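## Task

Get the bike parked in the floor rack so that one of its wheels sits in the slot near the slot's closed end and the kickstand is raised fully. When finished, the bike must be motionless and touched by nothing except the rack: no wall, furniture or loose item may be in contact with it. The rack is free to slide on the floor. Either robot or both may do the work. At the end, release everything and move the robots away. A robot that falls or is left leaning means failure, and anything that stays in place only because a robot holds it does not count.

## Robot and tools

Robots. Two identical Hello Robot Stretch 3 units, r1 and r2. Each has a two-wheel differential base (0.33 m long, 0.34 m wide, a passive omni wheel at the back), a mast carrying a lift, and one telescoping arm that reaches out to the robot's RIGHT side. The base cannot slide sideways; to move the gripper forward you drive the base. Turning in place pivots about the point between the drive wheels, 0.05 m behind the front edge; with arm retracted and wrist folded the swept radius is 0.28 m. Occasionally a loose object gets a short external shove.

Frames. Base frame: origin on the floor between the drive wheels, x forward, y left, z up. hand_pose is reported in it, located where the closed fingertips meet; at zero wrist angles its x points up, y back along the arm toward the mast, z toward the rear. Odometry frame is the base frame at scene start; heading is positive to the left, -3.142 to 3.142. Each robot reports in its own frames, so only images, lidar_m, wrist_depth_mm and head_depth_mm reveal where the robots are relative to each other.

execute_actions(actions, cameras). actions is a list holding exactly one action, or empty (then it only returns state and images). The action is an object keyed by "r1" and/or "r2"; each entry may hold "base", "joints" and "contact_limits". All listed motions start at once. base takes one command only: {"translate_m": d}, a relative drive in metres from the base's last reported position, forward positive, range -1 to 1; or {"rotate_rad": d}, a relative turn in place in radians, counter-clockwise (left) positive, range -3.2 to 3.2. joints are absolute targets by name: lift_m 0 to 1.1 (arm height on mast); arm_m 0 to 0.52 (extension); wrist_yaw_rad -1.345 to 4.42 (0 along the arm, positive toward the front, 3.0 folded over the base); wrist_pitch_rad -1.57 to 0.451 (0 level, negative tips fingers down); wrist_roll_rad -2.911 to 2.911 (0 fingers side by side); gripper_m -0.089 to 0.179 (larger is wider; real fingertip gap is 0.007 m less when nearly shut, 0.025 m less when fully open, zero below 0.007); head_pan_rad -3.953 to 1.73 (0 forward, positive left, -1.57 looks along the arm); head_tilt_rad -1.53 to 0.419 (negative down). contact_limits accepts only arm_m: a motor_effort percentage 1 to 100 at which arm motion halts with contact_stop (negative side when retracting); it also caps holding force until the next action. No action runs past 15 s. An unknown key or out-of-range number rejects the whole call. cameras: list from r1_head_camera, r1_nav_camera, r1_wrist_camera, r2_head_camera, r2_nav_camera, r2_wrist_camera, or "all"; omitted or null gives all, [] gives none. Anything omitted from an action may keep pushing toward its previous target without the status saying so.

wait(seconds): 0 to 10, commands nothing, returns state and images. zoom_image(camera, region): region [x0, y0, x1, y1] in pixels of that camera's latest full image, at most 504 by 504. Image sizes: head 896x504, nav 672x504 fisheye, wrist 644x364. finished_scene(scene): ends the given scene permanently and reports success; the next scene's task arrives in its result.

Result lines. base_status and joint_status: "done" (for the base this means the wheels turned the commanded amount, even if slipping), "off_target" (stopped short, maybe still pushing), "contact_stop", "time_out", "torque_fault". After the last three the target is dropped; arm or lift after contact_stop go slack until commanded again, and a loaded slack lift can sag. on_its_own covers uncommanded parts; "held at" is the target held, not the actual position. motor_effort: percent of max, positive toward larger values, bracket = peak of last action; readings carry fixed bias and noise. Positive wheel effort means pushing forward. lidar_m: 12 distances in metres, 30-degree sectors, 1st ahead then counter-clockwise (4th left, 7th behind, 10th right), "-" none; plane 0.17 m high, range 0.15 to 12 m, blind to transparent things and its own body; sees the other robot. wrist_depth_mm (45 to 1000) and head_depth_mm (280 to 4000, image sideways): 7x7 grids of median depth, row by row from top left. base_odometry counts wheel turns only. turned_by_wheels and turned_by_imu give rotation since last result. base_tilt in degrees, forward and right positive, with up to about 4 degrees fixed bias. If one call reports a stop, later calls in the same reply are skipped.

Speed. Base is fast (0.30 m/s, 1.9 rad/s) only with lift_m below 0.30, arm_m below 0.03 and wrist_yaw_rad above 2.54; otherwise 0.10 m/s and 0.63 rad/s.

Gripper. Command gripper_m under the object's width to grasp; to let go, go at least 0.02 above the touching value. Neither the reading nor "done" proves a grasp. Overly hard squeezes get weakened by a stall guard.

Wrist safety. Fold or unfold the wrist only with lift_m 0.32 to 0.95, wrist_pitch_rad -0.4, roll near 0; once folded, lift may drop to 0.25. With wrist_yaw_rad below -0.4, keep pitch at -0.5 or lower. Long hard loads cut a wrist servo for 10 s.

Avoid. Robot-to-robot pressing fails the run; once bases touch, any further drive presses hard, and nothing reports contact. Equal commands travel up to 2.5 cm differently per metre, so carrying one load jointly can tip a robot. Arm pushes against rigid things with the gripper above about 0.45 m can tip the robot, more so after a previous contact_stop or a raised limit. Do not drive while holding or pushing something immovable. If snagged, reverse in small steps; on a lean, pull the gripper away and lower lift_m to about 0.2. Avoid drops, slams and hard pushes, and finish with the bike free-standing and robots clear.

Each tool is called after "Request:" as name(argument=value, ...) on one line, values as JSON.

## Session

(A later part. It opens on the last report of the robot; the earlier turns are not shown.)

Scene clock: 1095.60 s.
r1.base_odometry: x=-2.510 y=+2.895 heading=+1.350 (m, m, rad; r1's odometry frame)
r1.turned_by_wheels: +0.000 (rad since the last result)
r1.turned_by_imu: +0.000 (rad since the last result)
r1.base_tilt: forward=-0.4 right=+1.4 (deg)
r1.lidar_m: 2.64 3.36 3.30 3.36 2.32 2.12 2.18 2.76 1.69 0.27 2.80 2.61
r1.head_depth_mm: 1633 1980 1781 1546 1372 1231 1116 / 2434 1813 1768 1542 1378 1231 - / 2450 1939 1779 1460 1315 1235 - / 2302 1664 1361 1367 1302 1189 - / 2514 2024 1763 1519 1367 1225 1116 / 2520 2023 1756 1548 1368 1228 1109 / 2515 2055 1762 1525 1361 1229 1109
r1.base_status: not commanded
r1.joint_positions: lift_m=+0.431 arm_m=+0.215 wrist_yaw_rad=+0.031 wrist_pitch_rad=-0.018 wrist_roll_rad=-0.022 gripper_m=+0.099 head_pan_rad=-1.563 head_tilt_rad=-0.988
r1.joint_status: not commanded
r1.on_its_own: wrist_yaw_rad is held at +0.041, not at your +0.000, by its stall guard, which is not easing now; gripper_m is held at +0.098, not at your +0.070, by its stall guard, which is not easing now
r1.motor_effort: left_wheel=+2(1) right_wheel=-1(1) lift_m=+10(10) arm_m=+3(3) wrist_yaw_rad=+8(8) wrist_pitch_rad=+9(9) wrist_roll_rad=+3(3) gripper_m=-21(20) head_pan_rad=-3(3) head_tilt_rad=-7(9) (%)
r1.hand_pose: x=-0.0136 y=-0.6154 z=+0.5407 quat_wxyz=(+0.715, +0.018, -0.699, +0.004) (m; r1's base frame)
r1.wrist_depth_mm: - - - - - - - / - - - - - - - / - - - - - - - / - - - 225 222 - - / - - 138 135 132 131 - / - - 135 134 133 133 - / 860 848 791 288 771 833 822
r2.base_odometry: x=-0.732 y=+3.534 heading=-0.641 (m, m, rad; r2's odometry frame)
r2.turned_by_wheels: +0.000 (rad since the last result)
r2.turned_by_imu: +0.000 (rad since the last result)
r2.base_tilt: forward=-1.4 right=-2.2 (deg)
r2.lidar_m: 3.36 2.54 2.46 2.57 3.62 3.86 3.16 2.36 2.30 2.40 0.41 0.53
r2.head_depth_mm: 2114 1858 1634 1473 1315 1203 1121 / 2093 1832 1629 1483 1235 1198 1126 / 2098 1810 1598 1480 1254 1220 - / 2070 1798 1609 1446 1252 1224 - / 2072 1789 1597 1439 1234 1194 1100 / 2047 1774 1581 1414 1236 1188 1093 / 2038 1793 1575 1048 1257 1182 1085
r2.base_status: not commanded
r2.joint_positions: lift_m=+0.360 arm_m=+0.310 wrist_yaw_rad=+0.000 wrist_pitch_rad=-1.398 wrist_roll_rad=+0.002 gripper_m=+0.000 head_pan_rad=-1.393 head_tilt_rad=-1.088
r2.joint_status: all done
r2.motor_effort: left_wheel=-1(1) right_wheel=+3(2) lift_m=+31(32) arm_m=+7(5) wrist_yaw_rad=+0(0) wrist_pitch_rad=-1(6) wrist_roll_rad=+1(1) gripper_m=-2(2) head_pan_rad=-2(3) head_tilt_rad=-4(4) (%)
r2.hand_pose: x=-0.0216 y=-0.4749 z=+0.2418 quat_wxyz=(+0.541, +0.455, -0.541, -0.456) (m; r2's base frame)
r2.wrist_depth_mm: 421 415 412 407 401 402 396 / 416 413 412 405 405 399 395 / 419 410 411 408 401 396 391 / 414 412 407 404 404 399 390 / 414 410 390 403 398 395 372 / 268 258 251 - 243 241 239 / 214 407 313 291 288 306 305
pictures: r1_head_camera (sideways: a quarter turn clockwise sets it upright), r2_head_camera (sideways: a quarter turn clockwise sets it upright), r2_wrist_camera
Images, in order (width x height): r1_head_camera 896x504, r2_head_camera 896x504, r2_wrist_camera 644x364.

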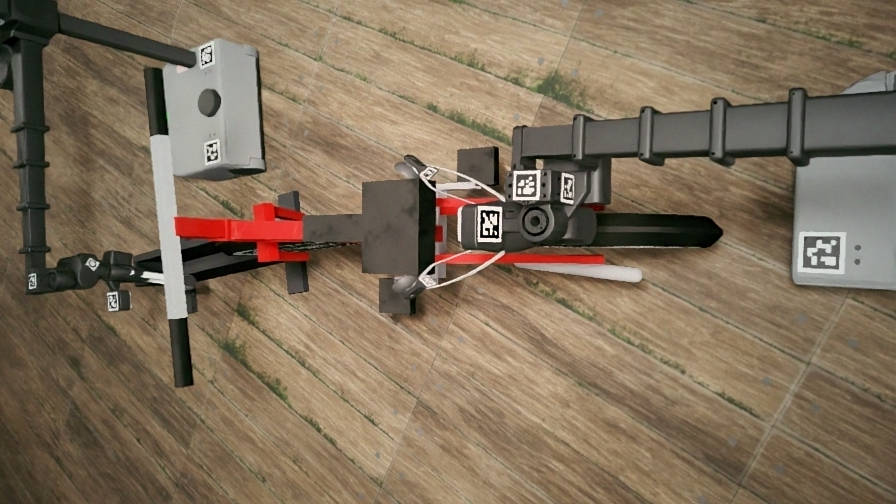

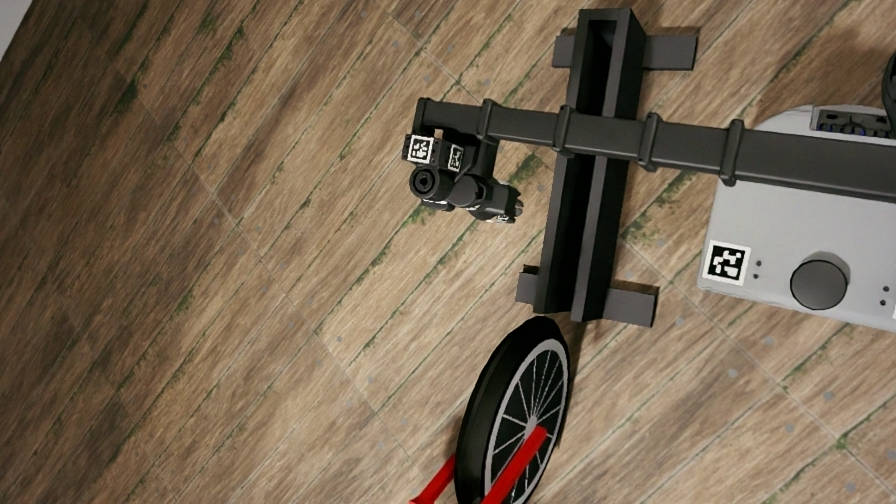

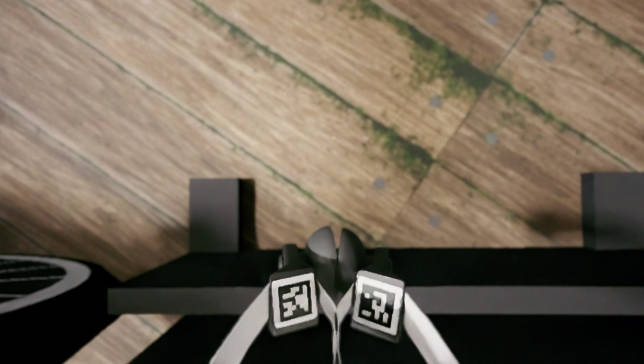

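Request:
execute_actions(actions=[{"r2": {"base": {"translate_m": -0.3}, "joints": {"arm_m": 0.0, "wrist_pitch_rad": -0.4}}}], cameras=[])

Request:
execute_actions(actions=[{"r2": {"base": {"translate_m": -0.2}, "joints": {"wrist_yaw_rad": 3.0}}}], cameras=[])

Request:
execute_actions(actions=[{"r2": {"base": {"translate_m": -0.08}, "joints": {"lift_m": 0.27}}}], cameras=[])

Request:
execute_actions(actions=[{"r2": {"base": {"translate_m": -0.27}}}], cameras=[])

Request:
execute_actions(actions=[{"r2": {"base": {"rotate_rad": -1.0}, "joints": {"head_pan_rad": 0.0, "head_tilt_rad": -1.0}}}], cameras=[])

Request:
execute_actions(actions=[{"r2": {"base": {"translate_m": 0.46}}}], cameras=[])

Request:
execute_actions(actions=[{"r2": {"base": {"rotate_rad": 1.02}}}], cameras=["r1_head_camera", "r2_head_camera"])

Scene clock: 1118.10 s.
r1.base_odometry: x=-2.510 y=+2.895 heading=+1.350 (m, m, rad; r1's odometry frame)
r1.turned_by_wheels: +0.000 (rad since the last result)
r1.turned_by_imu: -0.001 (rad since the last result)
r1.base_tilt: forward=-0.5 right=+1.4 (deg)
r1.lidar_m: 2.65 3.38 3.30 3.36 2.32 2.11 2.18 2.76 5.42 0.27 2.81 2.60
r1.head_depth_mm: 2438 2078 1791 1554 1372 1229 1113 / 2520 1962 1769 1546 1376 1227 - / 2377 1992 1779 1465 1311 1232 - / 2447 1806 1362 1360 1306 1193 - / 2489 2033 1770 1515 1362 1227 1111 / 2516 2027 1761 1540 1361 1220 1113 / 2485 2076 1765 1538 1364 1228 1109
r1.base_status: not commanded
r1.joint_positions: lift_m=+0.431 arm_m=+0.215 wrist_yaw_rad=+0.031 wrist_pitch_rad=-0.018 wrist_roll_rad=-0.022 gripper_m=+0.099 head_pan_rad=-1.563 head_tilt_rad=-0.988
r1.joint_status: not commanded
r1.on_its_own: wrist_yaw_rad is held at +0.041, not at your +0.000, by its stall guard, which is not easing now; gripper_m is held at +0.098, not at your +0.070, by its stall guard, which is not easing now
r1.motor_effort: left_wheel=+2(1) right_wheel=-1(1) lift_m=+10(10) arm_m=+3(3) wrist_yaw_rad=+8(8) wrist_pitch_rad=+8(8) wrist_roll_rad=+3(3) gripper_m=-19(19) head_pan_rad=-4(3) head_tilt_rad=-7(8) (%)
r1.hand_pose: x=-0.0136 y=-0.6154 z=+0.5407 quat_wxyz=(+0.715, +0.018, -0.699, +0.004) (m; r1's base frame)
r1.wrist_depth_mm: - - - - - - - / - - - - - - - / - - - - - - - / - - - 225 221 - - / - - 138 135 132 131 - / - - 135 133 132 134 - / 865 864 785 288 778 814 829
r2.base_odometry: x=-0.973 y=+3.714 heading=-0.641 (m, m, rad; r2's odometry frame)
r2.turned_by_wheels: +0.000 (rad since the last result)
r2.turned_by_imu: -0.001 (rad since the last result)
r2.base_tilt: forward=-1.4 right=-2.3 (deg)
r2.lidar_m: 1.99 2.70 2.62 2.75 3.73 3.62 2.95 2.20 2.14 2.24 3.17 0.60
r2.head_depth_mm: 2102 1844 1639 1446 1324 1209 1114 / 2098 1835 1619 1459 1314 1224 1121 / 2108 1824 1625 1459 1297 - - / 2057 1810 1597 1436 1240 - - / 2041 1786 1599 1433 1254 1191 1102 / 2040 1794 1586 1429 1253 1185 1086 / 2036 1761 1578 1424 1242 1189 1087
r2.base_status: done
r2.joint_positions: lift_m=+0.360 arm_m=+0.000 wrist_yaw_rad=+0.000 wrist_pitch_rad=-0.418 wrist_roll_rad=+0.002 gripper_m=+0.000 head_pan_rad=-1.393 head_tilt_rad=-1.088
r2.joint_status: all done
r2.motor_effort: left_wheel=-1(6) right_wheel=+2(4) lift_m=+31(31) arm_m=-6(5) wrist_yaw_rad=+0(1) wrist_pitch_rad=+6(7) wrist_roll_rad=+1(1) gripper_m=-3(2) head_pan_rad=-3(3) head_tilt_rad=-4(4) (%)
r2.hand_pose: x=-0.0215 y=-0.3698 z=+0.3723 quat_wxyz=(+0.691, +0.147, -0.692, -0.147) (m; r2's base frame)
r2.wrist_depth_mm: - - - - - - - / - - - - - - - / - - - - - - - / 888 904 889 898 897 882 920 / 720 720 725 752 721 733 720 / 599 595 601 - 602 610 606 / 515 509 518 340 506 516 520
pictures: none
No camera images: the call's "cameras" was empty. Leave "cameras" out to get every camera's image.

Scene clock: 1121.23 s.
r1.base_odometry: x=-2.510 y=+2.895 heading=+1.350 (m, m, rad; r1's odometry frame)
r1.turned_by_wheels: +0.000 (rad since the last result)
r1.turned_by_imu: +0.000 (rad since the last result)
r1.base_tilt: forward=-0.4 right=+1.4 (deg)
r1.lidar_m: 2.64 3.34 3.30 3.36 2.31 2.12 2.18 2.76 5.43 0.27 2.81 2.61
r1.head_depth_mm: 2519 2103 1782 1546 1369 1233 1114 / 2129 2036 1770 1554 1378 1234 - / 2506 2034 1780 1466 1321 1226 - / 2521 1816 1359 1360 1306 1196 - / 2507 2018 1772 1512 1367 1226 1112 / 2506 2031 1768 1538 1366 1228 1108 / 2479 2056 1751 1538 1361 1219 1109
r1.base_status: not commanded
r1.joint_positions: lift_m=+0.431 arm_m=+0.215 wrist_yaw_rad=+0.031 wrist_pitch_rad=-0.018 wrist_roll_rad=-0.022 gripper_m=+0.099 head_pan_rad=-1.563 head_tilt_rad=-0.988
r1.joint_status: not commanded
r1.on_its_own: wrist_yaw_rad is held at +0.041, not at your +0.000, by its stall guard, which is not easing now; gripper_m is held at +0.098, not at your +0.070, by its stall guard, which is not easing now
r1.motor_effort: left_wheel=+1(1) right_wheel=-1(1) lift_m=+10(10) arm_m=+3(3) wrist_yaw_rad=+7(8) wrist_pitch_rad=+9(8) wrist_roll_rad=+3(3) gripper_m=-20(19) head_pan_rad=-3(4) head_tilt_rad=-8(7) (%)
r1.hand_pose: x=-0.0136 y=-0.6154 z=+0.5407 quat_wxyz=(+0.715, +0.018, -0.699, +0.004) (m; r1's base frame)
r1.wrist_depth_mm: - - - - - - - / - - - - - - - / - - - - - - - / - - - 226 221 - - / - - 137 135 132 131 - / - - 135 133 133 133 - / 875 869 789 290 762 812 808
r2.base_odometry: x=-1.133 y=+3.833 heading=-0.642 (m, m, rad; r2's odometry frame)
r2.turned_by_wheels: +0.000 (rad since the last result)
r2.turned_by_imu: +0.000 (rad since the last result)
r2.base_tilt: forward=-1.4 right=-2.3 (deg)
r2.lidar_m: 2.06 2.81 2.72 2.85 3.57 3.44 2.81 2.10 2.03 2.14 2.99 0.76
r2.head_depth_mm: 2042 1837 1634 1468 1320 1218 1113 / 2097 1822 1622 1451 1318 1223 1133 / 2103 1814 1605 1454 1321 - - / 2045 1808 1606 1431 1308 - - / 2076 1791 1584 1420 1234 1193 1102 / 2026 1780 1589 1430 1248 1185 1089 / 2043 1769 1576 1411 1256 1179 1090
r2.base_status: done
r2.joint_positions: lift_m=+0.360 arm_m=+0.000 wrist_yaw_rad=+2.997 wrist_pitch_rad=-0.418 wrist_roll_rad=+0.002 gripper_m=+0.000 head_pan_rad=-1.393 head_tilt_rad=-1.088
r2.joint_status: all done
r2.motor_effort: left_wheel=-2(5) right_wheel=+3(2) lift_m=+30(31) arm_m=-6(6) wrist_yaw_rad=+4(6) wrist_pitch_rad=+6(6) wrist_roll_rad=+1(1) gripper_m=-3(3) head_pan_rad=-1(3) head_tilt_rad=-4(4) (%)
r2.hand_pose: x=+0.0111 y=+0.0767 z=+0.3724 quat_wxyz=(+0.197, +0.701, +0.096, +0.679) (m; r2's base frame)
r2.wrist_depth_mm: - - - - - - - / - - - - - - - / - - - - - - - / 890 888 884 884 925 920 905 / 723 715 720 750 718 723 719 / 599 606 - - 608 606 613 / 516 518 - 522 503 514 524
pictures: none
No camera images: the call's "cameras" was empty. Leave "cameras" out to get every camera's image.

Scene clock: 1123.40 s.
r1.base_odometry: x=-2.510 y=+2.895 heading=+1.350 (m, m, rad; r1's odometry frame)
r1.turned_by_wheels: +0.000 (rad since the last result)
r1.turned_by_imu: +0.000 (rad since the last result)
r1.base_tilt: forward=-0.3 right=+1.4 (deg)
r1.lidar_m: 2.65 3.37 3.30 3.36 2.32 2.12 2.18 2.77 5.42 0.27 2.80 2.61
r1.head_depth_mm: 2532 2081 1782 1546 1372 1230 1112 / 2209 2033 1773 1535 1386 1231 - / 2143 2046 1762 1463 1311 1227 - / 2508 1811 1354 1357 1303 1192 - / 2486 2021 1765 1518 1363 1224 1116 / 2496 2019 1762 1534 1361 1224 1112 / 2484 2037 1763 1531 1364 1217 1112
r1.base_status: not commanded
r1.joint_positions: lift_m=+0.431 arm_m=+0.215 wrist_yaw_rad=+0.031 wrist_pitch_rad=-0.018 wrist_roll_rad=-0.022 gripper_m=+0.099 head_pan_rad=-1.563 head_tilt_rad=-0.988
r1.joint_status: not commanded
r1.on_its_own: wrist_yaw_rad is held at +0.041, not at your +0.000, by its stall guard, which is not easing now; gripper_m is held at +0.098, not at your +0.070, by its stall guard, which is not easing now
r1.motor_effort: left_wheel=+1(0) right_wheel=-1(1) lift_m=+10(10) arm_m=+3(3) wrist_yaw_rad=+9(8) wrist_pitch_rad=+9(9) wrist_roll_rad=+3(3) gripper_m=-19(19) head_pan_rad=-3(4) head_tilt_rad=-8(9) (%)
r1.hand_pose: x=-0.0136 y=-0.6154 z=+0.5407 quat_wxyz=(+0.715, +0.018, -0.699, +0.004) (m; r1's base frame)
r1.wrist_depth_mm: - - - - - - - / - - - - - - - / - - - - - - - / - - - 226 222 - - / - - 137 135 132 131 - / - - 135 134 133 133 - / 890 861 781 288 759 816 824
r2.base_odometry: x=-1.197 y=+3.881 heading=-0.642 (m, m, rad; r2's odometry frame)
r2.turned_by_wheels: +0.000 (rad since the last result)
r2.turned_by_imu: +0.000 (rad since the last result)
r2.base_tilt: forward=-1.4 right=-2.3 (deg)
r2.lidar_m: 1.78 2.84 2.77 2.91 3.49 3.39 2.75 2.05 1.99 2.09 2.92 0.83
r2.head_depth_mm: 2024 1852 1638 1458 1328 1214 1117 / 2075 1827 1614 1458 1309 1209 1121 / 2078 1821 1613 1442 1308 1231 - / 2063 1800 1604 1444 1312 - - / 2062 1793 1600 1441 1269 1195 1105 / 2035 1803 1569 1425 1252 1184 1094 / 2042 1758 1565 1420 1269 1180 1093
r2.base_status: done
r2.joint_positions: lift_m=+0.270 arm_m=+0.000 wrist_yaw_rad=+2.998 wrist_pitch_rad=-0.417 wrist_roll_rad=+0.002 gripper_m=+0.000 head_pan_rad=-1.394 head_tilt_rad=-1.088
r2.joint_status: all done
r2.motor_effort: left_wheel=-1(9) right_wheel=+2(8) lift_m=+18(27) arm_m=-5(5) wrist_yaw_rad=+2(3) wrist_pitch_rad=+6(6) wrist_roll_rad=+1(1) gripper_m=-4(3) head_pan_rad=-2(2) head_tilt_rad=-4(4) (%)
r2.hand_pose: x=+0.0109 y=+0.0768 z=+0.2832 quat_wxyz=(+0.196, +0.701, +0.097, +0.679) (m; r2's base frame)
r2.wrist_depth_mm: - - - - - - - / - - - - - - - / 983 991 - - - - - / 726 745 737 742 738 739 751 / 590 588 595 619 601 596 597 / 490 508 - - 498 497 494 / 431 - - - 424 422 427
pictures: none
No camera images: the call's "cameras" was empty. Leave "cameras" out to get every camera's image.

Scene clock: 1126.10 s.
r1.base_odometry: x=-2.510 y=+2.895 heading=+1.350 (m, m, rad; r1's odometry frame)
r1.turned_by_wheels: +0.000 (rad since the last result)
r1.turned_by_imu: +0.000 (rad since the last result)
r1.base_tilt: forward=-0.4 right=+1.5 (deg)
r1.lidar_m: 2.64 3.35 3.31 3.37 2.31 2.12 2.18 2.76 5.44 0.27 2.82 2.61
r1.head_depth_mm: 2525 2088 1782 1551 1372 1232 1117 / 2393 2024 1765 1546 1374 1230 - / 2306 2026 1767 1462 1317 1226 - / 2508 1809 1359 1360 1303 1191 - / 2513 2022 1762 1518 1368 1226 1108 / 2511 2021 1755 1537 1360 1221 1111 / 2488 2075 1765 1539 1358 1221 1110
r1.base_status: not commanded
r1.joint_positions: lift_m=+0.431 arm_m=+0.215 wrist_yaw_rad=+0.031 wrist_pitch_rad=-0.018 wrist_roll_rad=-0.022 gripper_m=+0.099 head_pan_rad=-1.563 head_tilt_rad=-0.988
r1.joint_status: not commanded
r1.on_its_own: wrist_yaw_rad is held at +0.041, not at your +0.000, by its stall guard, which is not easing now; gripper_m is held at +0.098, not at your +0.070, by its stall guard, which is not easing now
r1.motor_effort: left_wheel=+1(0) right_wheel=-1(1) lift_m=+10(10) arm_m=+3(3) wrist_yaw_rad=+7(8) wrist_pitch_rad=+8(9) wrist_roll_rad=+3(3) gripper_m=-20(21) head_pan_rad=-4(3) head_tilt_rad=-8(7) (%)
r1.hand_pose: x=-0.0136 y=-0.6154 z=+0.5407 quat_wxyz=(+0.715, +0.018, -0.699, +0.004) (m; r1's base frame)
r1.wrist_depth_mm: - - - - - - - / - - - - - - - / - - - - - - - / - - - 226 220 - - / - - 137 135 133 131 - / - - 135 133 133 133 - / 863 844 786 288 764 842 817
r2.base_odometry: x=-1.413 y=+4.043 heading=-0.642 (m, m, rad; r2's odometry frame)
r2.turned_by_wheels: +0.000 (rad since the last result)
r2.turned_by_imu: +0.000 (rad since the last result)
r2.base_tilt: forward=-1.4 right=-2.4 (deg)
r2.lidar_m: 1.77 3.00 2.91 3.05 3.24 3.16 2.55 1.91 1.85 1.94 2.73 1.08
r2.head_depth_mm: 1937 1830 1626 1462 1325 1218 1109 / 2030 1836 1618 1453 1320 1210 1126 / 2083 1825 1602 1452 1311 1242 - / 2051 1798 1603 1439 1312 - - / 2042 1791 1602 1440 1302 1195 1104 / 2045 1793 1586 1435 1301 1185 1098 / 2014 1771 1565 1413 1266 1172 1088
r2.base_status: done
r2.joint_positions: lift_m=+0.270 arm_m=+0.000 wrist_yaw_rad=+2.998 wrist_pitch_rad=-0.417 wrist_roll_rad=+0.002 gripper_m=+0.000 head_pan_rad=-1.394 head_tilt_rad=-1.088
r2.joint_status: not commanded
r2.motor_effort: left_wheel=-1(7) right_wheel=+2(6) lift_m=+19(19) arm_m=-5(6) wrist_yaw_rad=+2(2) wrist_pitch_rad=+6(6) wrist_roll_rad=+1(1) gripper_m=-3(3) head_pan_rad=-1(2) head_tilt_rad=-4(4) (%)
r2.hand_pose: x=+0.0109 y=+0.0768 z=+0.2831 quat_wxyz=(+0.196, +0.701, +0.097, +0.679) (m; r2's base frame)
r2.wrist_depth_mm: - - - - - - - / - - - - - - - / 966 977 - - - - - / 733 719 727 738 734 743 754 / 583 590 599 615 594 590 592 / 489 510 - - 493 499 496 / 436 - - - 420 425 425
pictures: none
No camera images: the call's "cameras" was empty. Leave "cameras" out to get every camera's image.

Scene clock: 1128.10 s.
r1.base_odometry: x=-2.510 y=+2.895 heading=+1.350 (m, m, rad; r1's odometry frame)
r1.turned_by_wheels: +0.000 (rad since the last result)
r1.turned_by_imu: +0.000 (rad since the last result)
r1.base_tilt: forward=-0.4 right=+1.4 (deg)
r1.lidar_m: 2.65 3.36 3.30 3.35 2.31 2.12 2.18 2.75 5.43 0.27 2.81 2.61
r1.head_depth_mm: 2515 2102 1768 1542 1368 1233 1117 / 2322 2033 1765 1546 1382 1231 - / 2325 2034 1771 1461 1315 1232 - / 2501 1813 1355 1360 1304 1194 - / 2487 2012 1773 1516 1359 1232 1110 / 2487 2028 1759 1539 1365 1225 1114 / 2493 2068 1756 1543 1353 1227 1111
r1.base_status: not commanded
r1.joint_positions: lift_m=+0.431 arm_m=+0.215 wrist_yaw_rad=+0.031 wrist_pitch_rad=-0.018 wrist_roll_rad=-0.022 gripper_m=+0.099 head_pan_rad=-1.563 head_tilt_rad=-0.988
r1.joint_status: not commanded
r1.on_its_own: wrist_yaw_rad is held at +0.041, not at your +0.000, by its stall guard, which is not easing now; gripper_m is held at +0.098, not at your +0.070, by its stall guard, which is not easing now
r1.motor_effort: left_wheel=+1(1) right_wheel=-1(1) lift_m=+10(10) arm_m=+3(3) wrist_yaw_rad=+9(8) wrist_pitch_rad=+9(8) wrist_roll_rad=+3(3) gripper_m=-20(20) head_pan_rad=-4(3) head_tilt_rad=-8(8) (%)
r1.hand_pose: x=-0.0136 y=-0.6154 z=+0.5407 quat_wxyz=(+0.715, +0.018, -0.699, +0.004) (m; r1's base frame)
r1.wrist_depth_mm: - - - - - - - / - - - - - - - / - - - - - - - / - - - 225 221 - - / - - 137 135 132 130 - / - - 135 134 132 133 - / 876 859 776 288 768 826 845
r2.base_odometry: x=-1.413 y=+4.043 heading=-1.642 (m, m, rad; r2's odometry frame)
r2.turned_by_wheels: -1.000 (rad since the last result)
r2.turned_by_imu: -1.002 (rad since the last result)
r2.base_tilt: forward=-1.4 right=-2.4 (deg)
r2.lidar_m: 2.87 1.08 3.78 2.96 2.93 3.10 3.21 3.14 2.43 1.89 1.85 1.97
r2.head_depth_mm: 2392 2073 1777 1540 1366 1230 1113 / 2473 2045 1773 1540 1369 1224 1133 / 2445 2041 1732 1531 1364 1222 1125 / 2438 2010 1736 1518 1345 1211 1120 / 2404 2002 1714 1507 1342 1205 1116 / 2369 1997 1696 1488 1301 1209 1114 / 2343 1969 1706 1416 1333 1200 1090
r2.base_status: done
r2.joint_positions: lift_m=+0.270 arm_m=+0.000 wrist_yaw_rad=+2.998 wrist_pitch_rad=-0.417 wrist_roll_rad=+0.002 gripper_m=+0.000 head_pan_rad=-0.007 head_tilt_rad=-1.001
r2.joint_status: all done
r2.motor_effort: left_wheel=+2(7) right_wheel=-2(8) lift_m=+19(19) arm_m=-5(6) wrist_yaw_rad=+2(2) wrist_pitch_rad=+6(6) wrist_roll_rad=+1(1) gripper_m=-2(3) head_pan_rad=+1(24) head_tilt_rad=+0(8) (%)
r2.hand_pose: x=+0.0109 y=+0.0768 z=+0.2831 quat_wxyz=(+0.196, +0.701, +0.097, +0.679) (m; r2's base frame)
r2.wrist_depth_mm: - - - - - - - / - - - - - - - / 985 987 - - - - 922 / 733 748 743 728 751 743 755 / 590 581 596 618 601 598 596 / 492 503 - - 501 493 499 / 433 - - - 419 427 422
pictures: none
No camera images: the call's "cameras" was empty. Leave "cameras" out to get every camera's image.

Scene clock: 1131.43 s.
r1.base_odometry: x=-2.510 y=+2.895 heading=+1.350 (m, m, rad; r1's odometry frame)
r1.turned_by_wheels: +0.000 (rad since the last result)
r1.turned_by_imu: +0.000 (rad since the last result)
r1.base_tilt: forward=-0.4 right=+1.4 (deg)
r1.lidar_m: 2.64 3.35 3.30 3.36 2.32 2.12 2.18 2.75 5.42 0.27 2.81 2.60
r1.head_depth_mm: 2520 2094 1781 1543 1371 1230 1114 / 2528 2024 1770 1553 1386 1233 - / 2512 2021 1770 1463 1311 1226 - / 2064 1802 1355 1359 1307 1190 - / 2491 2020 1772 1514 1371 1223 1109 / 2503 2015 1756 1540 1365 1225 1109 / 2500 2067 1760 1534 1361 1223 1106
r1.base_status: not commanded
r1.joint_positions: lift_m=+0.431 arm_m=+0.215 wrist_yaw_rad=+0.031 wrist_pitch_rad=-0.018 wrist_roll_rad=-0.022 gripper_m=+0.099 head_pan_rad=-1.563 head_tilt_rad=-0.988
r1.joint_status: not commanded
r1.on_its_own: wrist_yaw_rad is held at +0.041, not at your +0.000, by its stall guard, which is not easing now; gripper_m is held at +0.098, not at your +0.070, by its stall guard, which is not easing now
r1.motor_effort: left_wheel=+1(1) right_wheel=-1(1) lift_m=+10(10) arm_m=+3(3) wrist_yaw_rad=+8(8) wrist_pitch_rad=+9(8) wrist_roll_rad=+3(3) gripper_m=-21(20) head_pan_rad=-3(3) head_tilt_rad=-7(7) (%)
r1.hand_pose: x=-0.0136 y=-0.6154 z=+0.5407 quat_wxyz=(+0.715, +0.018, -0.699, +0.004) (m; r1's base frame)
r1.wrist_depth_mm: - - - - - - - / - - - - - - - / - - - - - - - / - - - 227 221 - - / - - 137 135 133 130 - / - - 135 133 133 133 - / 870 854 783 290 760 842 830
r2.base_odometry: x=-1.446 y=+3.584 heading=-1.641 (m, m, rad; r2's odometry frame)
r2.turned_by_wheels: +0.000 (rad since the last result)
r2.turned_by_imu: -0.001 (rad since the last result)
r2.base_tilt: forward=-1.4 right=-2.4 (deg)
r2.lidar_m: 2.57 5.18 0.75 3.17 3.14 3.32 3.64 3.57 2.18 1.69 1.66 1.77
r2.head_depth_mm: 2218 2071 1778 1557 1373 1234 1111 / 2426 2069 1764 1536 1351 1224 1123 / 2474 2052 1748 1531 1347 1223 1129 / 2419 2028 1741 1533 1363 1218 1118 / 2408 2025 1733 1503 1342 1217 1116 / 2414 2013 1719 1495 1329 1205 1073 / 2396 1961 1693 1506 1329 1188 1077
r2.base_status: done
r2.joint_positions: lift_m=+0.270 arm_m=+0.000 wrist_yaw_rad=+2.998 wrist_pitch_rad=-0.417 wrist_roll_rad=+0.002 gripper_m=+0.000 head_pan_rad=-0.007 head_tilt_rad=-1.000
r2.joint_status: not commanded
r2.motor_effort: left_wheel=+2(8) right_wheel=-2(6) lift_m=+19(19) arm_m=-5(5) wrist_yaw_rad=+3(2) wrist_pitch_rad=+6(6) wrist_roll_rad=+1(1) gripper_m=-2(2) head_pan_rad=+2(2) head_tilt_rad=+0(1) (%)
r2.hand_pose: x=+0.0109 y=+0.0768 z=+0.2831 quat_wxyz=(+0.196, +0.701, +0.097, +0.679) (m; r2's base frame)
r2.wrist_depth_mm: - - - - - - - / - - - - - - - / 981 984 - - - 932 - / 728 725 746 731 743 712 756 / 589 590 589 614 587 573 601 / 488 500 - - 330 466 497 / 436 - - - 392 396 426
pictures: none
No camera images: the call's "cameras" was empty. Leave "cameras" out to get every camera's image.

Scene clock: 1133.40 s.
r1.base_odometry: x=-2.510 y=+2.895 heading=+1.350 (m, m, rad; r1's odometry frame)
r1.turned_by_wheels: +0.000 (rad since the last result)
r1.turned_by_imu: +0.000 (rad since the last result)
r1.base_tilt: forward=-0.4 right=+1.4 (deg)
r1.lidar_m: 2.65 3.36 3.31 3.36 2.31 2.12 2.18 2.75 5.43 0.27 2.82 2.61
r1.head_depth_mm: 2515 2076 1770 1543 1368 1229 1117 / 2522 2020 1778 1545 1383 1227 - / 2521 2030 1757 1451 1314 1232 - / 2133 1805 1356 1372 1308 1194 - / 2320 1997 1761 1510 1367 1223 1111 / 2514 2011 1760 1542 1367 1219 1109 / 2486 2077 1766 1529 1362 1224 1108
r1.base_status: not commanded
r1.joint_positions: lift_m=+0.431 arm_m=+0.215 wrist_yaw_rad=+0.031 wrist_pitch_rad=-0.018 wrist_roll_rad=-0.022 gripper_m=+0.099 head_pan_rad=-1.563 head_tilt_rad=-0.988
r1.joint_status: not commanded
r1.on_its_own: wrist_yaw_rad is held at +0.041, not at your +0.000, by its stall guard, which is not easing now; gripper_m is held at +0.098, not at your +0.070, by its stall guard, which is not easing now
r1.motor_effort: left_wheel=+1(1) right_wheel=-1(1) lift_m=+10(10) arm_m=+3(3) wrist_yaw_rad=+9(8) wrist_pitch_rad=+9(8) wrist_roll_rad=+3(3) gripper_m=-21(20) head_pan_rad=-3(3) head_tilt_rad=-8(7) (%)
r1.hand_pose: x=-0.0136 y=-0.6154 z=+0.5407 quat_wxyz=(+0.715, +0.018, -0.699, +0.004) (m; r1's base frame)
r1.wrist_depth_mm: - - - - - - - / - - - - - - - / - - - - - - - / - - - 225 221 - - / - - 137 135 132 131 - / - - 135 134 133 133 - / 875 835 780 289 775 822 843
r2.base_odometry: x=-1.446 y=+3.584 heading=-0.622 (m, m, rad; r2's odometry frame)
r2.turned_by_wheels: +1.020 (rad since the last result)
r2.turned_by_imu: +1.021 (rad since the last result)
r2.base_tilt: forward=-1.4 right=-2.3 (deg)
r2.lidar_m: 0.75 3.19 3.10 3.28 3.66 3.57 2.24 1.70 1.66 1.74 2.48 5.19
r2.head_depth_mm: 2522 2067 1760 1539 1377 1236 1122 / 2464 2057 1752 1536 1365 1225 1122 / 1984 1963 1714 1537 1355 1220 1128 / 2141 1648 1345 1459 1297 1197 1122 / 2345 1984 1733 1505 1344 1206 1114 / 2394 1996 1718 1499 1334 1209 1106 / 2353 1971 1709 1483 1332 1196 1088
r2.base_status: done
r2.joint_positions: lift_m=+0.270 arm_m=+0.000 wrist_yaw_rad=+2.998 wrist_pitch_rad=-0.417 wrist_roll_rad=+0.002 gripper_m=+0.000 head_pan_rad=-0.007 head_tilt_rad=-1.000
r2.joint_status: not commanded
r2.motor_effort: left_wheel=-1(6) right_wheel=+2(11) lift_m=+19(19) arm_m=-5(5) wrist_yaw_rad=+2(2) wrist_pitch_rad=+6(6) wrist_roll_rad=+1(1) gripper_m=-3(3) head_pan_rad=+3(2) head_tilt_rad=+0(0) (%)
r2.hand_pose: x=+0.0109 y=+0.0768 z=+0.2831 quat_wxyz=(+0.196, +0.701, +0.097, +0.679) (m; r2's base frame)
r2.wrist_depth_mm: - - - - - - - / - - - - - - - / 950 972 - - - - - / 731 721 741 746 731 748 749 / 581 593 593 619 593 592 604 / 490 507 - - 494 496 502 / 433 - - - 422 430 425
pictures: r1_head_camera (sideways: a quarter turn clockwise sets it upright), r2_head_camera (sideways: a quarter turn clockwise sets it upright)
Images, in order (width x height): r1_head_camera 896x504, r2_head_camera 896x504.

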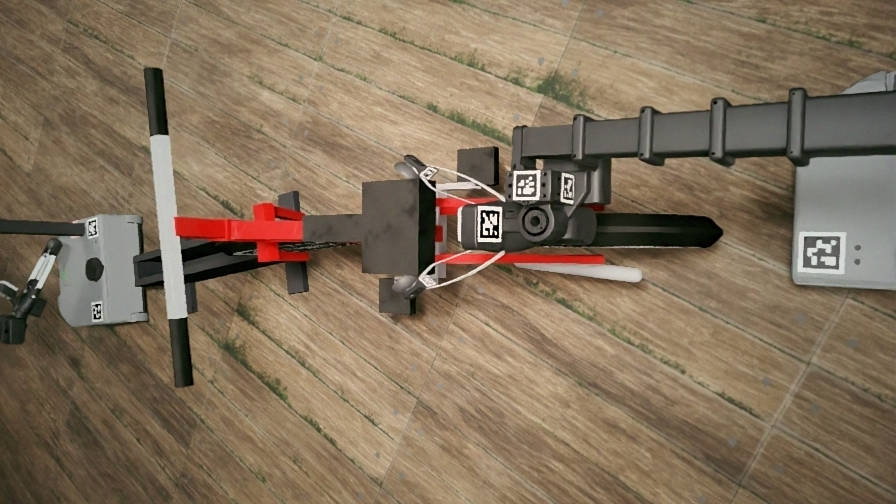

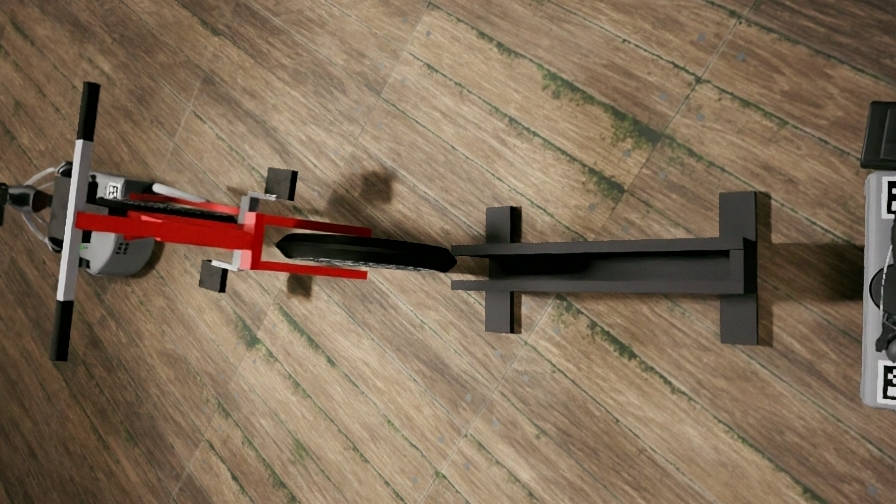

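Request:
execute_actions(actions=[{"r2": {"base": {"rotate_rad": -0.03}}}], cameras=[])

Request:
execute_actions(actions=[{"r2": {"base": {"translate_m": 0.16}}}], cameras=[])

Request:
execute_actions(actions=[{"r2": {"base": {"translate_m": 0.1}, "joints": {"head_tilt_rad": -1.1}}}], cameras=["r1_head_camera", "r2_head_camera"])

Scene clock: 1157.20 s.
r1.base_odometry: x=-2.510 y=+2.895 heading=+1.350 (m, m, rad; r1's odometry frame)
r1.turned_by_wheels: +0.000 (rad since the last result)
r1.turned_by_imu: +0.000 (rad since the last result)
r1.base_tilt: forward=-0.4 right=+1.5 (deg)
r1.lidar_m: 2.65 3.36 3.31 3.34 2.31 2.12 2.18 2.76 5.44 0.27 2.81 2.61
r1.head_depth_mm: 2524 2090 1777 1549 1367 1232 1120 / 2506 2033 1780 1533 1382 1231 - / 2530 2018 1768 1461 1318 1233 - / 2130 1803 1357 1363 1306 1188 - / 2285 2016 1757 1508 1361 1225 1110 / 2503 2016 1747 1543 1361 1225 1108 / 2509 2057 1769 1529 1360 1224 1111
r1.base_status: not commanded
r1.joint_positions: lift_m=+0.431 arm_m=+0.215 wrist_yaw_rad=+0.031 wrist_pitch_rad=-0.018 wrist_roll_rad=-0.022 gripper_m=+0.099 head_pan_rad=-1.563 head_tilt_rad=-0.988
r1.joint_status: not commanded
r1.on_its_own: wrist_yaw_rad is held at +0.041, not at your +0.000, by its stall guard, which is not easing now; gripper_m is held at +0.098, not at your +0.070, by its stall guard, which is not easing now
r1.motor_effort: left_wheel=+1(0) right_wheel=-1(1) lift_m=+11(10) arm_m=+3(3) wrist_yaw_rad=+8(7) wrist_pitch_rad=+9(9) wrist_roll_rad=+3(3) gripper_m=-20(22) head_pan_rad=-3(4) head_tilt_rad=-8(7) (%)
r1.hand_pose: x=-0.0136 y=-0.6154 z=+0.5407 quat_wxyz=(+0.715, +0.018, -0.699, +0.004) (m; r1's base frame)
r1.wrist_depth_mm: - - - - - - - / - - - - - - - / - - - - - - - / - - - 225 220 - - / - - 138 135 133 130 - / - - 135 134 133 133 - / 864 869 793 286 781 836 811
r2.base_odometry: x=-1.446 y=+3.584 heading=-0.652 (m, m, rad; r2's odometry frame)
r2.turned_by_wheels: -0.030 (rad since the last result)
r2.turned_by_imu: -0.031 (rad since the last result)
r2.base_tilt: forward=-1.5 right=-2.4 (deg)
r2.lidar_m: 0.75 3.20 3.10 3.27 3.69 3.56 2.31 1.71 1.66 1.73 2.40 5.17
r2.head_depth_mm: 2507 2060 1745 1547 1373 1230 1121 / 2471 2051 1761 1542 1371 1224 1116 / 2354 2013 1699 1527 1352 1227 1125 / 2003 1637 1348 1451 1337 1194 1114 / 2328 2011 1718 1516 1336 1171 1113 / 2354 2002 1716 1505 1347 1209 1111 / 2373 1988 1700 1486 1324 1199 1089
r2.base_status: done
r2.joint_positions: lift_m=+0.270 arm_m=+0.000 wrist_yaw_rad=+2.998 wrist_pitch_rad=-0.417 wrist_roll_rad=+0.002 gripper_m=+0.000 head_pan_rad=-0.007 head_tilt_rad=-1.000
r2.joint_status: not commanded
r2.motor_effort: left_wheel=+1(4) right_wheel=+0(3) lift_m=+18(19) arm_m=-5(5) wrist_yaw_rad=+2(3) wrist_pitch_rad=+6(6) wrist_roll_rad=+1(1) gripper_m=-2(2) head_pan_rad=+1(2) head_tilt_rad=+0(0) (%)
r2.hand_pose: x=+0.0109 y=+0.0768 z=+0.2831 quat_wxyz=(+0.196, +0.701, +0.097, +0.679) (m; r2's base frame)
r2.wrist_depth_mm: - - - - - - - / - - - - - - - / 970 981 - - - - - / 733 743 739 738 741 747 764 / 589 593 591 614 601 596 602 / 489 508 - - 496 495 496 / 434 - - - 425 427 429
pictures: none
No camera images: the call's "cameras" was empty. Leave "cameras" out to get every camera's image.

Scene clock: 1159.10 s.
r1.base_odometry: x=-2.510 y=+2.895 heading=+1.350 (m, m, rad; r1's odometry frame)
r1.turned_by_wheels: +0.000 (rad since the last result)
r1.turned_by_imu: +0.000 (rad since the last result)
r1.base_tilt: forward=-0.4 right=+1.4 (deg)
r1.lidar_m: 2.65 3.36 3.31 3.36 2.31 2.12 2.18 2.76 5.41 0.27 2.81 2.62
r1.head_depth_mm: 2560 2087 1769 1550 1371 1229 1113 / 2529 2030 1786 1546 1380 1232 - / 2526 2026 1767 1464 1317 1227 - / 2069 1812 1357 1371 1302 1190 - / 2355 2011 1773 1519 1368 1223 1108 / 2526 2022 1762 1539 1364 1226 1108 / 2499 2071 1771 1537 1363 1224 1108
r1.base_status: not commanded
r1.joint_positions: lift_m=+0.431 arm_m=+0.215 wrist_yaw_rad=+0.031 wrist_pitch_rad=-0.018 wrist_roll_rad=-0.022 gripper_m=+0.099 head_pan_rad=-1.563 head_tilt_rad=-0.988
r1.joint_status: not commanded
r1.on_its_own: wrist_yaw_rad is held at +0.041, not at your +0.000, by its stall guard, which is not easing now; gripper_m is held at +0.098, not at your +0.070, by its stall guard, which is not easing now
r1.motor_effort: left_wheel=+1(0) right_wheel=-1(1) lift_m=+11(10) arm_m=+3(3) wrist_yaw_rad=+8(8) wrist_pitch_rad=+9(9) wrist_roll_rad=+3(3) gripper_m=-20(19) head_pan_rad=-3(3) head_tilt_rad=-7(8) (%)
r1.hand_pose: x=-0.0136 y=-0.6154 z=+0.5407 quat_wxyz=(+0.715, +0.018, -0.699, +0.004) (m; r1's base frame)
r1.wrist_depth_mm: - - - - - - - / - - - - - - - / - - - - - - - / - - - 225 222 - - / - - 137 135 132 130 - / - - 136 133 133 133 - / 868 867 792 287 780 851 833
r2.base_odometry: x=-1.318 y=+3.487 heading=-0.651 (m, m, rad; r2's odometry frame)
r2.turned_by_wheels: +0.000 (rad since the last result)
r2.turned_by_imu: +0.000 (rad since the last result)
r2.base_tilt: forward=-1.4 right=-2.3 (deg)
r2.lidar_m: 0.59 3.12 3.02 3.16 3.81 3.71 2.42 1.80 1.74 1.82 2.52 5.00
r2.head_depth_mm: 2516 2075 1798 1544 1377 1227 1121 / 2478 2009 1760 1535 1366 1224 1127 / 2382 1943 1714 1528 1357 1219 1118 / 2315 1576 1241 1449 1335 1200 1108 / 2440 1999 1737 1503 1318 1198 1082 / 2379 2000 1711 1493 1337 1209 1099 / 2355 1975 1691 1501 1329 1194 1085
r2.base_status: done
r2.joint_positions: lift_m=+0.270 arm_m=+0.000 wrist_yaw_rad=+2.998 wrist_pitch_rad=-0.417 wrist_roll_rad=+0.002 gripper_m=+0.000 head_pan_rad=-0.007 head_tilt_rad=-1.000
r2.joint_status: not commanded
r2.motor_effort: left_wheel=+1(7) right_wheel=-1(6) lift_m=+19(19) arm_m=-6(6) wrist_yaw_rad=+2(3) wrist_pitch_rad=+6(6) wrist_roll_rad=+1(1) gripper_m=-3(2) head_pan_rad=+2(2) head_tilt_rad=+0(0) (%)
r2.hand_pose: x=+0.0109 y=+0.0768 z=+0.2831 quat_wxyz=(+0.196, +0.701, +0.097, +0.679) (m; r2's base frame)
r2.wrist_depth_mm: - - - - - - - / - - - - - - - / 985 973 - - - - - / 726 748 741 750 736 742 752 / 586 593 588 615 596 596 595 / 489 510 - - 492 490 502 / 434 - - - 422 426 428
pictures: none
No camera images: the call's "cameras" was empty. Leave "cameras" out to get every camera's image.

Scene clock: 1160.90 s.
r1.base_odometry: x=-2.510 y=+2.895 heading=+1.349 (m, m, rad; r1's odometry frame)
r1.turned_by_wheels: +0.000 (rad since the last result)
r1.turned_by_imu: -0.016 (rad since the last result)
r1.base_tilt: forward=-0.4 right=+1.4 (deg)
r1.lidar_m: 2.64 3.33 3.31 3.34 2.32 2.12 2.17 2.71 5.43 0.27 2.83 2.61
r1.head_depth_mm: 2519 2094 1782 1550 1364 1232 1113 / 2514 2045 1781 1544 1375 1231 - / 2516 2024 1762 1465 1321 1233 - / 2021 1912 1375 1077 1207 1189 - / 2015 1979 1761 1506 1363 1225 1109 / 2492 2009 1766 1534 1359 1225 1112 / 2499 2074 1766 1537 1365 1223 1110
r1.base_status: not commanded
r1.joint_positions: lift_m=+0.431 arm_m=+0.214 wrist_yaw_rad=+0.038 wrist_pitch_rad=-0.019 wrist_roll_rad=-0.012 gripper_m=+0.099 head_pan_rad=-1.563 head_tilt_rad=-0.989
r1.joint_status: not commanded
r1.on_its_own: wrist_yaw_rad is held at +0.041, not at your +0.000, by its stall guard, which is not easing now; gripper_m is held at +0.098, not at your +0.070, by its stall guard, which is not easing now
r1.motor_effort: left_wheel=-3(6) right_wheel=+6(18) lift_m=+10(10) arm_m=+10(19) wrist_yaw_rad=+2(10) wrist_pitch_rad=+9(11) wrist_roll_rad=-2(3) gripper_m=-20(20) head_pan_rad=-3(3) head_tilt_rad=-6(7) (%)
r1.hand_pose: x=-0.0117 y=-0.6147 z=+0.5406 quat_wxyz=(+0.712, +0.020, -0.702, +0.007) (m; r1's base frame)
r1.wrist_depth_mm: - - - - - - - / - - - - - - - / - - - - - - - / - - - 225 221 - - / - - 137 134 133 137 - / - - 135 133 133 133 - / 906 886 783 287 780 838 812
r2.base_odometry: x=-1.239 y=+3.426 heading=-0.651 (m, m, rad; r2's odometry frame)
r2.turned_by_wheels: +0.000 (rad since the last result)
r2.turned_by_imu: +0.000 (rad since the last result)
r2.base_tilt: forward=-1.5 right=-2.2 (deg)
r2.lidar_m: 0.50 3.08 2.97 3.11 3.91 3.78 2.49 1.84 1.79 1.87 2.61 4.94
r2.head_depth_mm: 2139 1868 1632 1464 1321 1207 1118 / 2132 1823 1620 1454 1317 1216 1105 / 1971 1808 1581 1450 1314 1200 - / 1208 1437 1164 1256 1301 1182 - / 2043 1796 1590 1428 1284 1172 - / 2048 1790 1588 1421 1307 1187 1109 / 2030 1765 1576 1417 1289 1176 1092
r2.base_status: translate_m off_target (by the wheels' count: +0.0999 of +0.1000)
r2.joint_positions: lift_m=+0.270 arm_m=+0.000 wrist_yaw_rad=+2.998 wrist_pitch_rad=-0.417 wrist_roll_rad=+0.002 gripper_m=+0.000 head_pan_rad=-0.007 head_tilt_rad=-1.087
r2.joint_status: all done
r2.motor_effort: left_wheel=+17(29) right_wheel=+15(30) lift_m=+19(19) arm_m=-5(5) wrist_yaw_rad=+2(2) wrist_pitch_rad=+6(6) wrist_roll_rad=+1(1) gripper_m=-3(3) head_pan_rad=+1(3) head_tilt_rad=-5(13) (%)
r2.hand_pose: x=+0.0109 y=+0.0768 z=+0.2831 quat_wxyz=(+0.196, +0.701, +0.097, +0.679) (m; r2's base frame)
r2.wrist_depth_mm: - - - - - - - / - - - - - - - / 964 966 - - - - - / 738 740 736 745 738 746 754 / 584 593 590 622 596 594 601 / 494 510 - - 498 494 496 / 438 - - - 426 422 429
pictures: r1_head_camera (sideways: a quarter turn clockwise sets it upright), r2_head_camera (sideways: a quarter turn clockwise sets it upright)
Images, in order (width x height): r1_head_camera 896x504, r2_head_camera 896x504.

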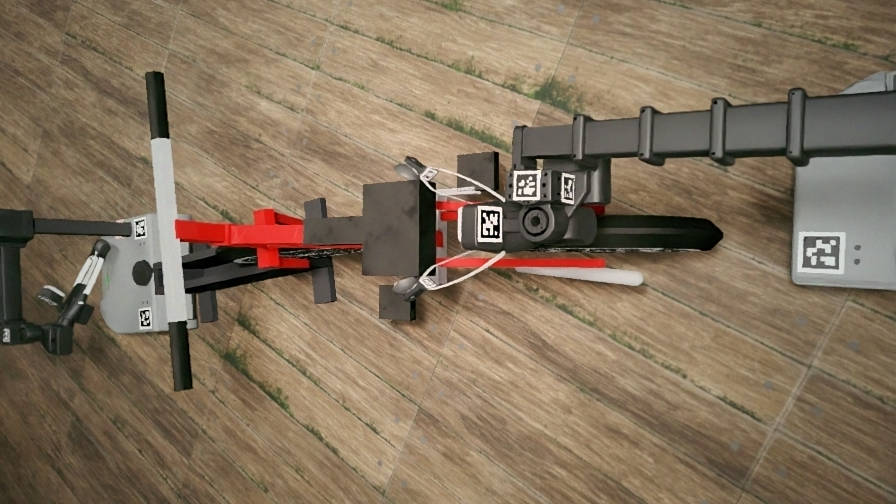

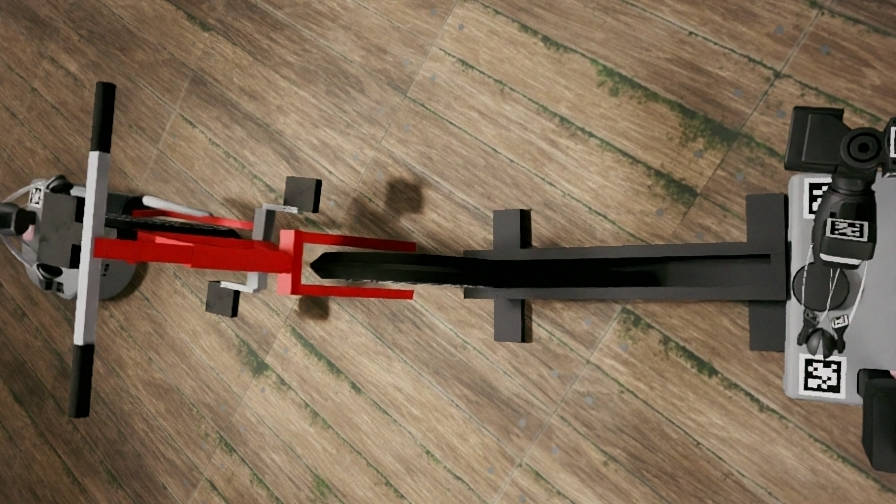

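Request:
execute_actions(actions=[{"r1": {"base": {"translate_m": 0.012}}, "r2": {"base": {"translate_m": 0.08}}}], cameras=["r1_head_camera", "r2_head_camera", "r1_wrist_camera"])

Scene clock: 1172.13 s.
r1.base_odometry: x=-2.507 y=+2.907 heading=+1.349 (m, m, rad; r1's odometry frame)
r1.turned_by_wheels: +0.000 (rad since the last result)
r1.turned_by_imu: -0.038 (rad since the last result)
r1.base_tilt: forward=-0.4 right=+1.4 (deg)
r1.lidar_m: 2.62 3.24 3.30 3.33 2.37 2.12 2.17 2.65 5.25 0.27 2.87 2.61
r1.head_depth_mm: 2528 2075 1776 1549 1370 1228 1115 / 2523 2039 1776 1535 1382 1234 - / 2509 2016 1763 1459 1322 1224 - / 2372 1882 1263 932 1100 1192 - / 1715 1915 1770 1512 1366 1229 1110 / 2438 2004 1764 1547 1372 1223 1107 / 2482 2051 1758 1538 1360 1219 1105
r1.base_status: done
r1.joint_positions: lift_m=+0.431 arm_m=+0.215 wrist_yaw_rad=+0.055 wrist_pitch_rad=-0.024 wrist_roll_rad=-0.012 gripper_m=+0.102 head_pan_rad=-1.564 head_tilt_rad=-0.990
r1.joint_status: not commanded
r1.on_its_own: wrist_yaw_rad is held at +0.041, not at your +0.000, by its stall guard, which is not easing now; gripper_m is held at +0.101, not at your +0.070, by its stall guard, which is not easing now
r1.motor_effort: left_wheel=+2(16) right_wheel=+0(19) lift_m=+10(11) arm_m=+3(22) wrist_yaw_rad=-11(13) wrist_pitch_rad=+11(16) wrist_roll_rad=-2(6) gripper_m=-19(22) head_pan_rad=-3(4) head_tilt_rad=-6(7) (%)
r1.hand_pose: x=-0.0075 y=-0.6149 z=+0.5393 quat_wxyz=(+0.711, +0.028, -0.702, +0.011) (m; r1's base frame)
r1.wrist_depth_mm: - - - - - - - / - - - - - - - / - - - - - - - / - - - 215 - - - / - - 131 131 131 142 - / - - 134 134 134 528 - / 882 868 523 767 771 814 808
r2.base_odometry: x=-1.175 y=+3.378 heading=-0.651 (m, m, rad; r2's odometry frame)
r2.turned_by_wheels: +0.000 (rad since the last result)
r2.turned_by_imu: -0.013 (rad since the last result)
r2.base_tilt: forward=-1.5 right=-2.2 (deg)
r2.lidar_m: 0.42 3.05 2.93 3.04 4.00 3.84 2.58 1.90 1.83 1.91 2.63 4.89
r2.head_depth_mm: 2123 1828 1641 1456 1332 1215 1118 / 2099 1802 1614 1452 1323 1205 1097 / 2039 1783 1609 1448 1307 1199 - / 1182 1337 1378 1200 1269 1179 - / 2058 1782 1564 1416 1278 1171 - / 2036 1803 1585 1427 1293 1188 1113 / 2020 1775 1573 1415 1297 1177 1087
r2.base_status: done
r2.joint_positions: lift_m=+0.270 arm_m=+0.000 wrist_yaw_rad=+2.998 wrist_pitch_rad=-0.417 wrist_roll_rad=+0.002 gripper_m=+0.000 head_pan_rad=-0.007 head_tilt_rad=-1.088
r2.joint_status: not commanded
r2.motor_effort: left_wheel=+5(38) right_wheel=+4(37) lift_m=+19(19) arm_m=-5(6) wrist_yaw_rad=+2(2) wrist_pitch_rad=+6(6) wrist_roll_rad=+1(1) gripper_m=-3(3) head_pan_rad=+2(2) head_tilt_rad=-4(5) (%)
r2.hand_pose: x=+0.0109 y=+0.0768 z=+0.2831 quat_wxyz=(+0.196, +0.701, +0.097, +0.679) (m; r2's base frame)
r2.wrist_depth_mm: - - - - - - - / - - - - - - - / 968 988 - - - - - / 728 726 733 759 738 752 741 / 583 583 598 620 589 595 601 / 497 515 - - 498 500 495 / 438 - - - 420 425 424
pictures: r1_head_camera (sideways: a quarter turn clockwise sets it upright), r1_wrist_camera, r2_head_camera (sideways: a quarter turn clockwise sets it upright)
Images, in order (width x height): r1_head_camera 896x504, r1_wrist_camera 644x364, r2_head_camera 896x504.

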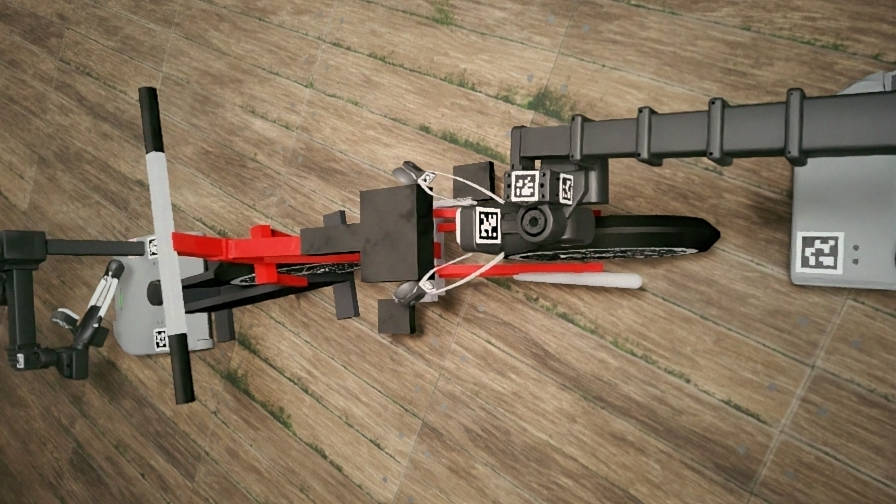

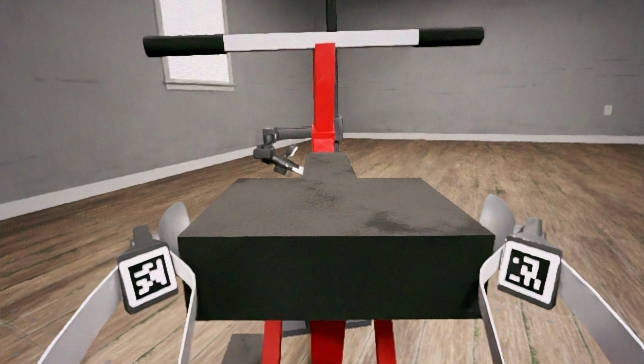

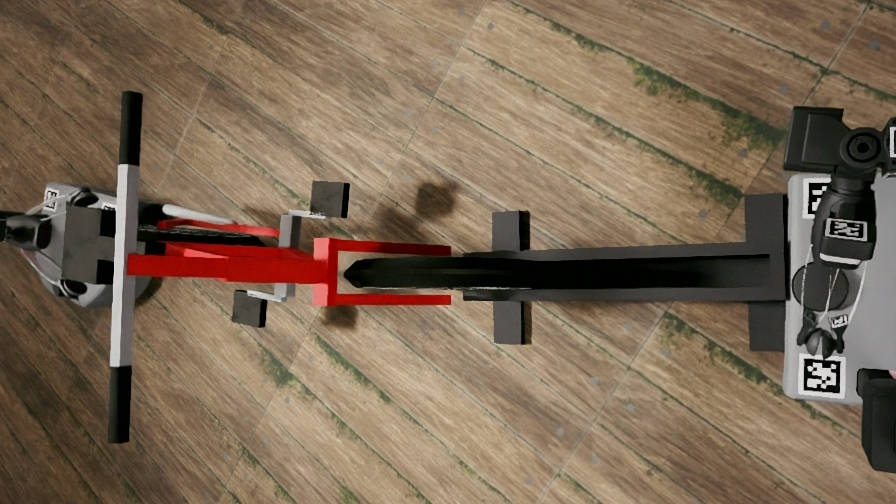

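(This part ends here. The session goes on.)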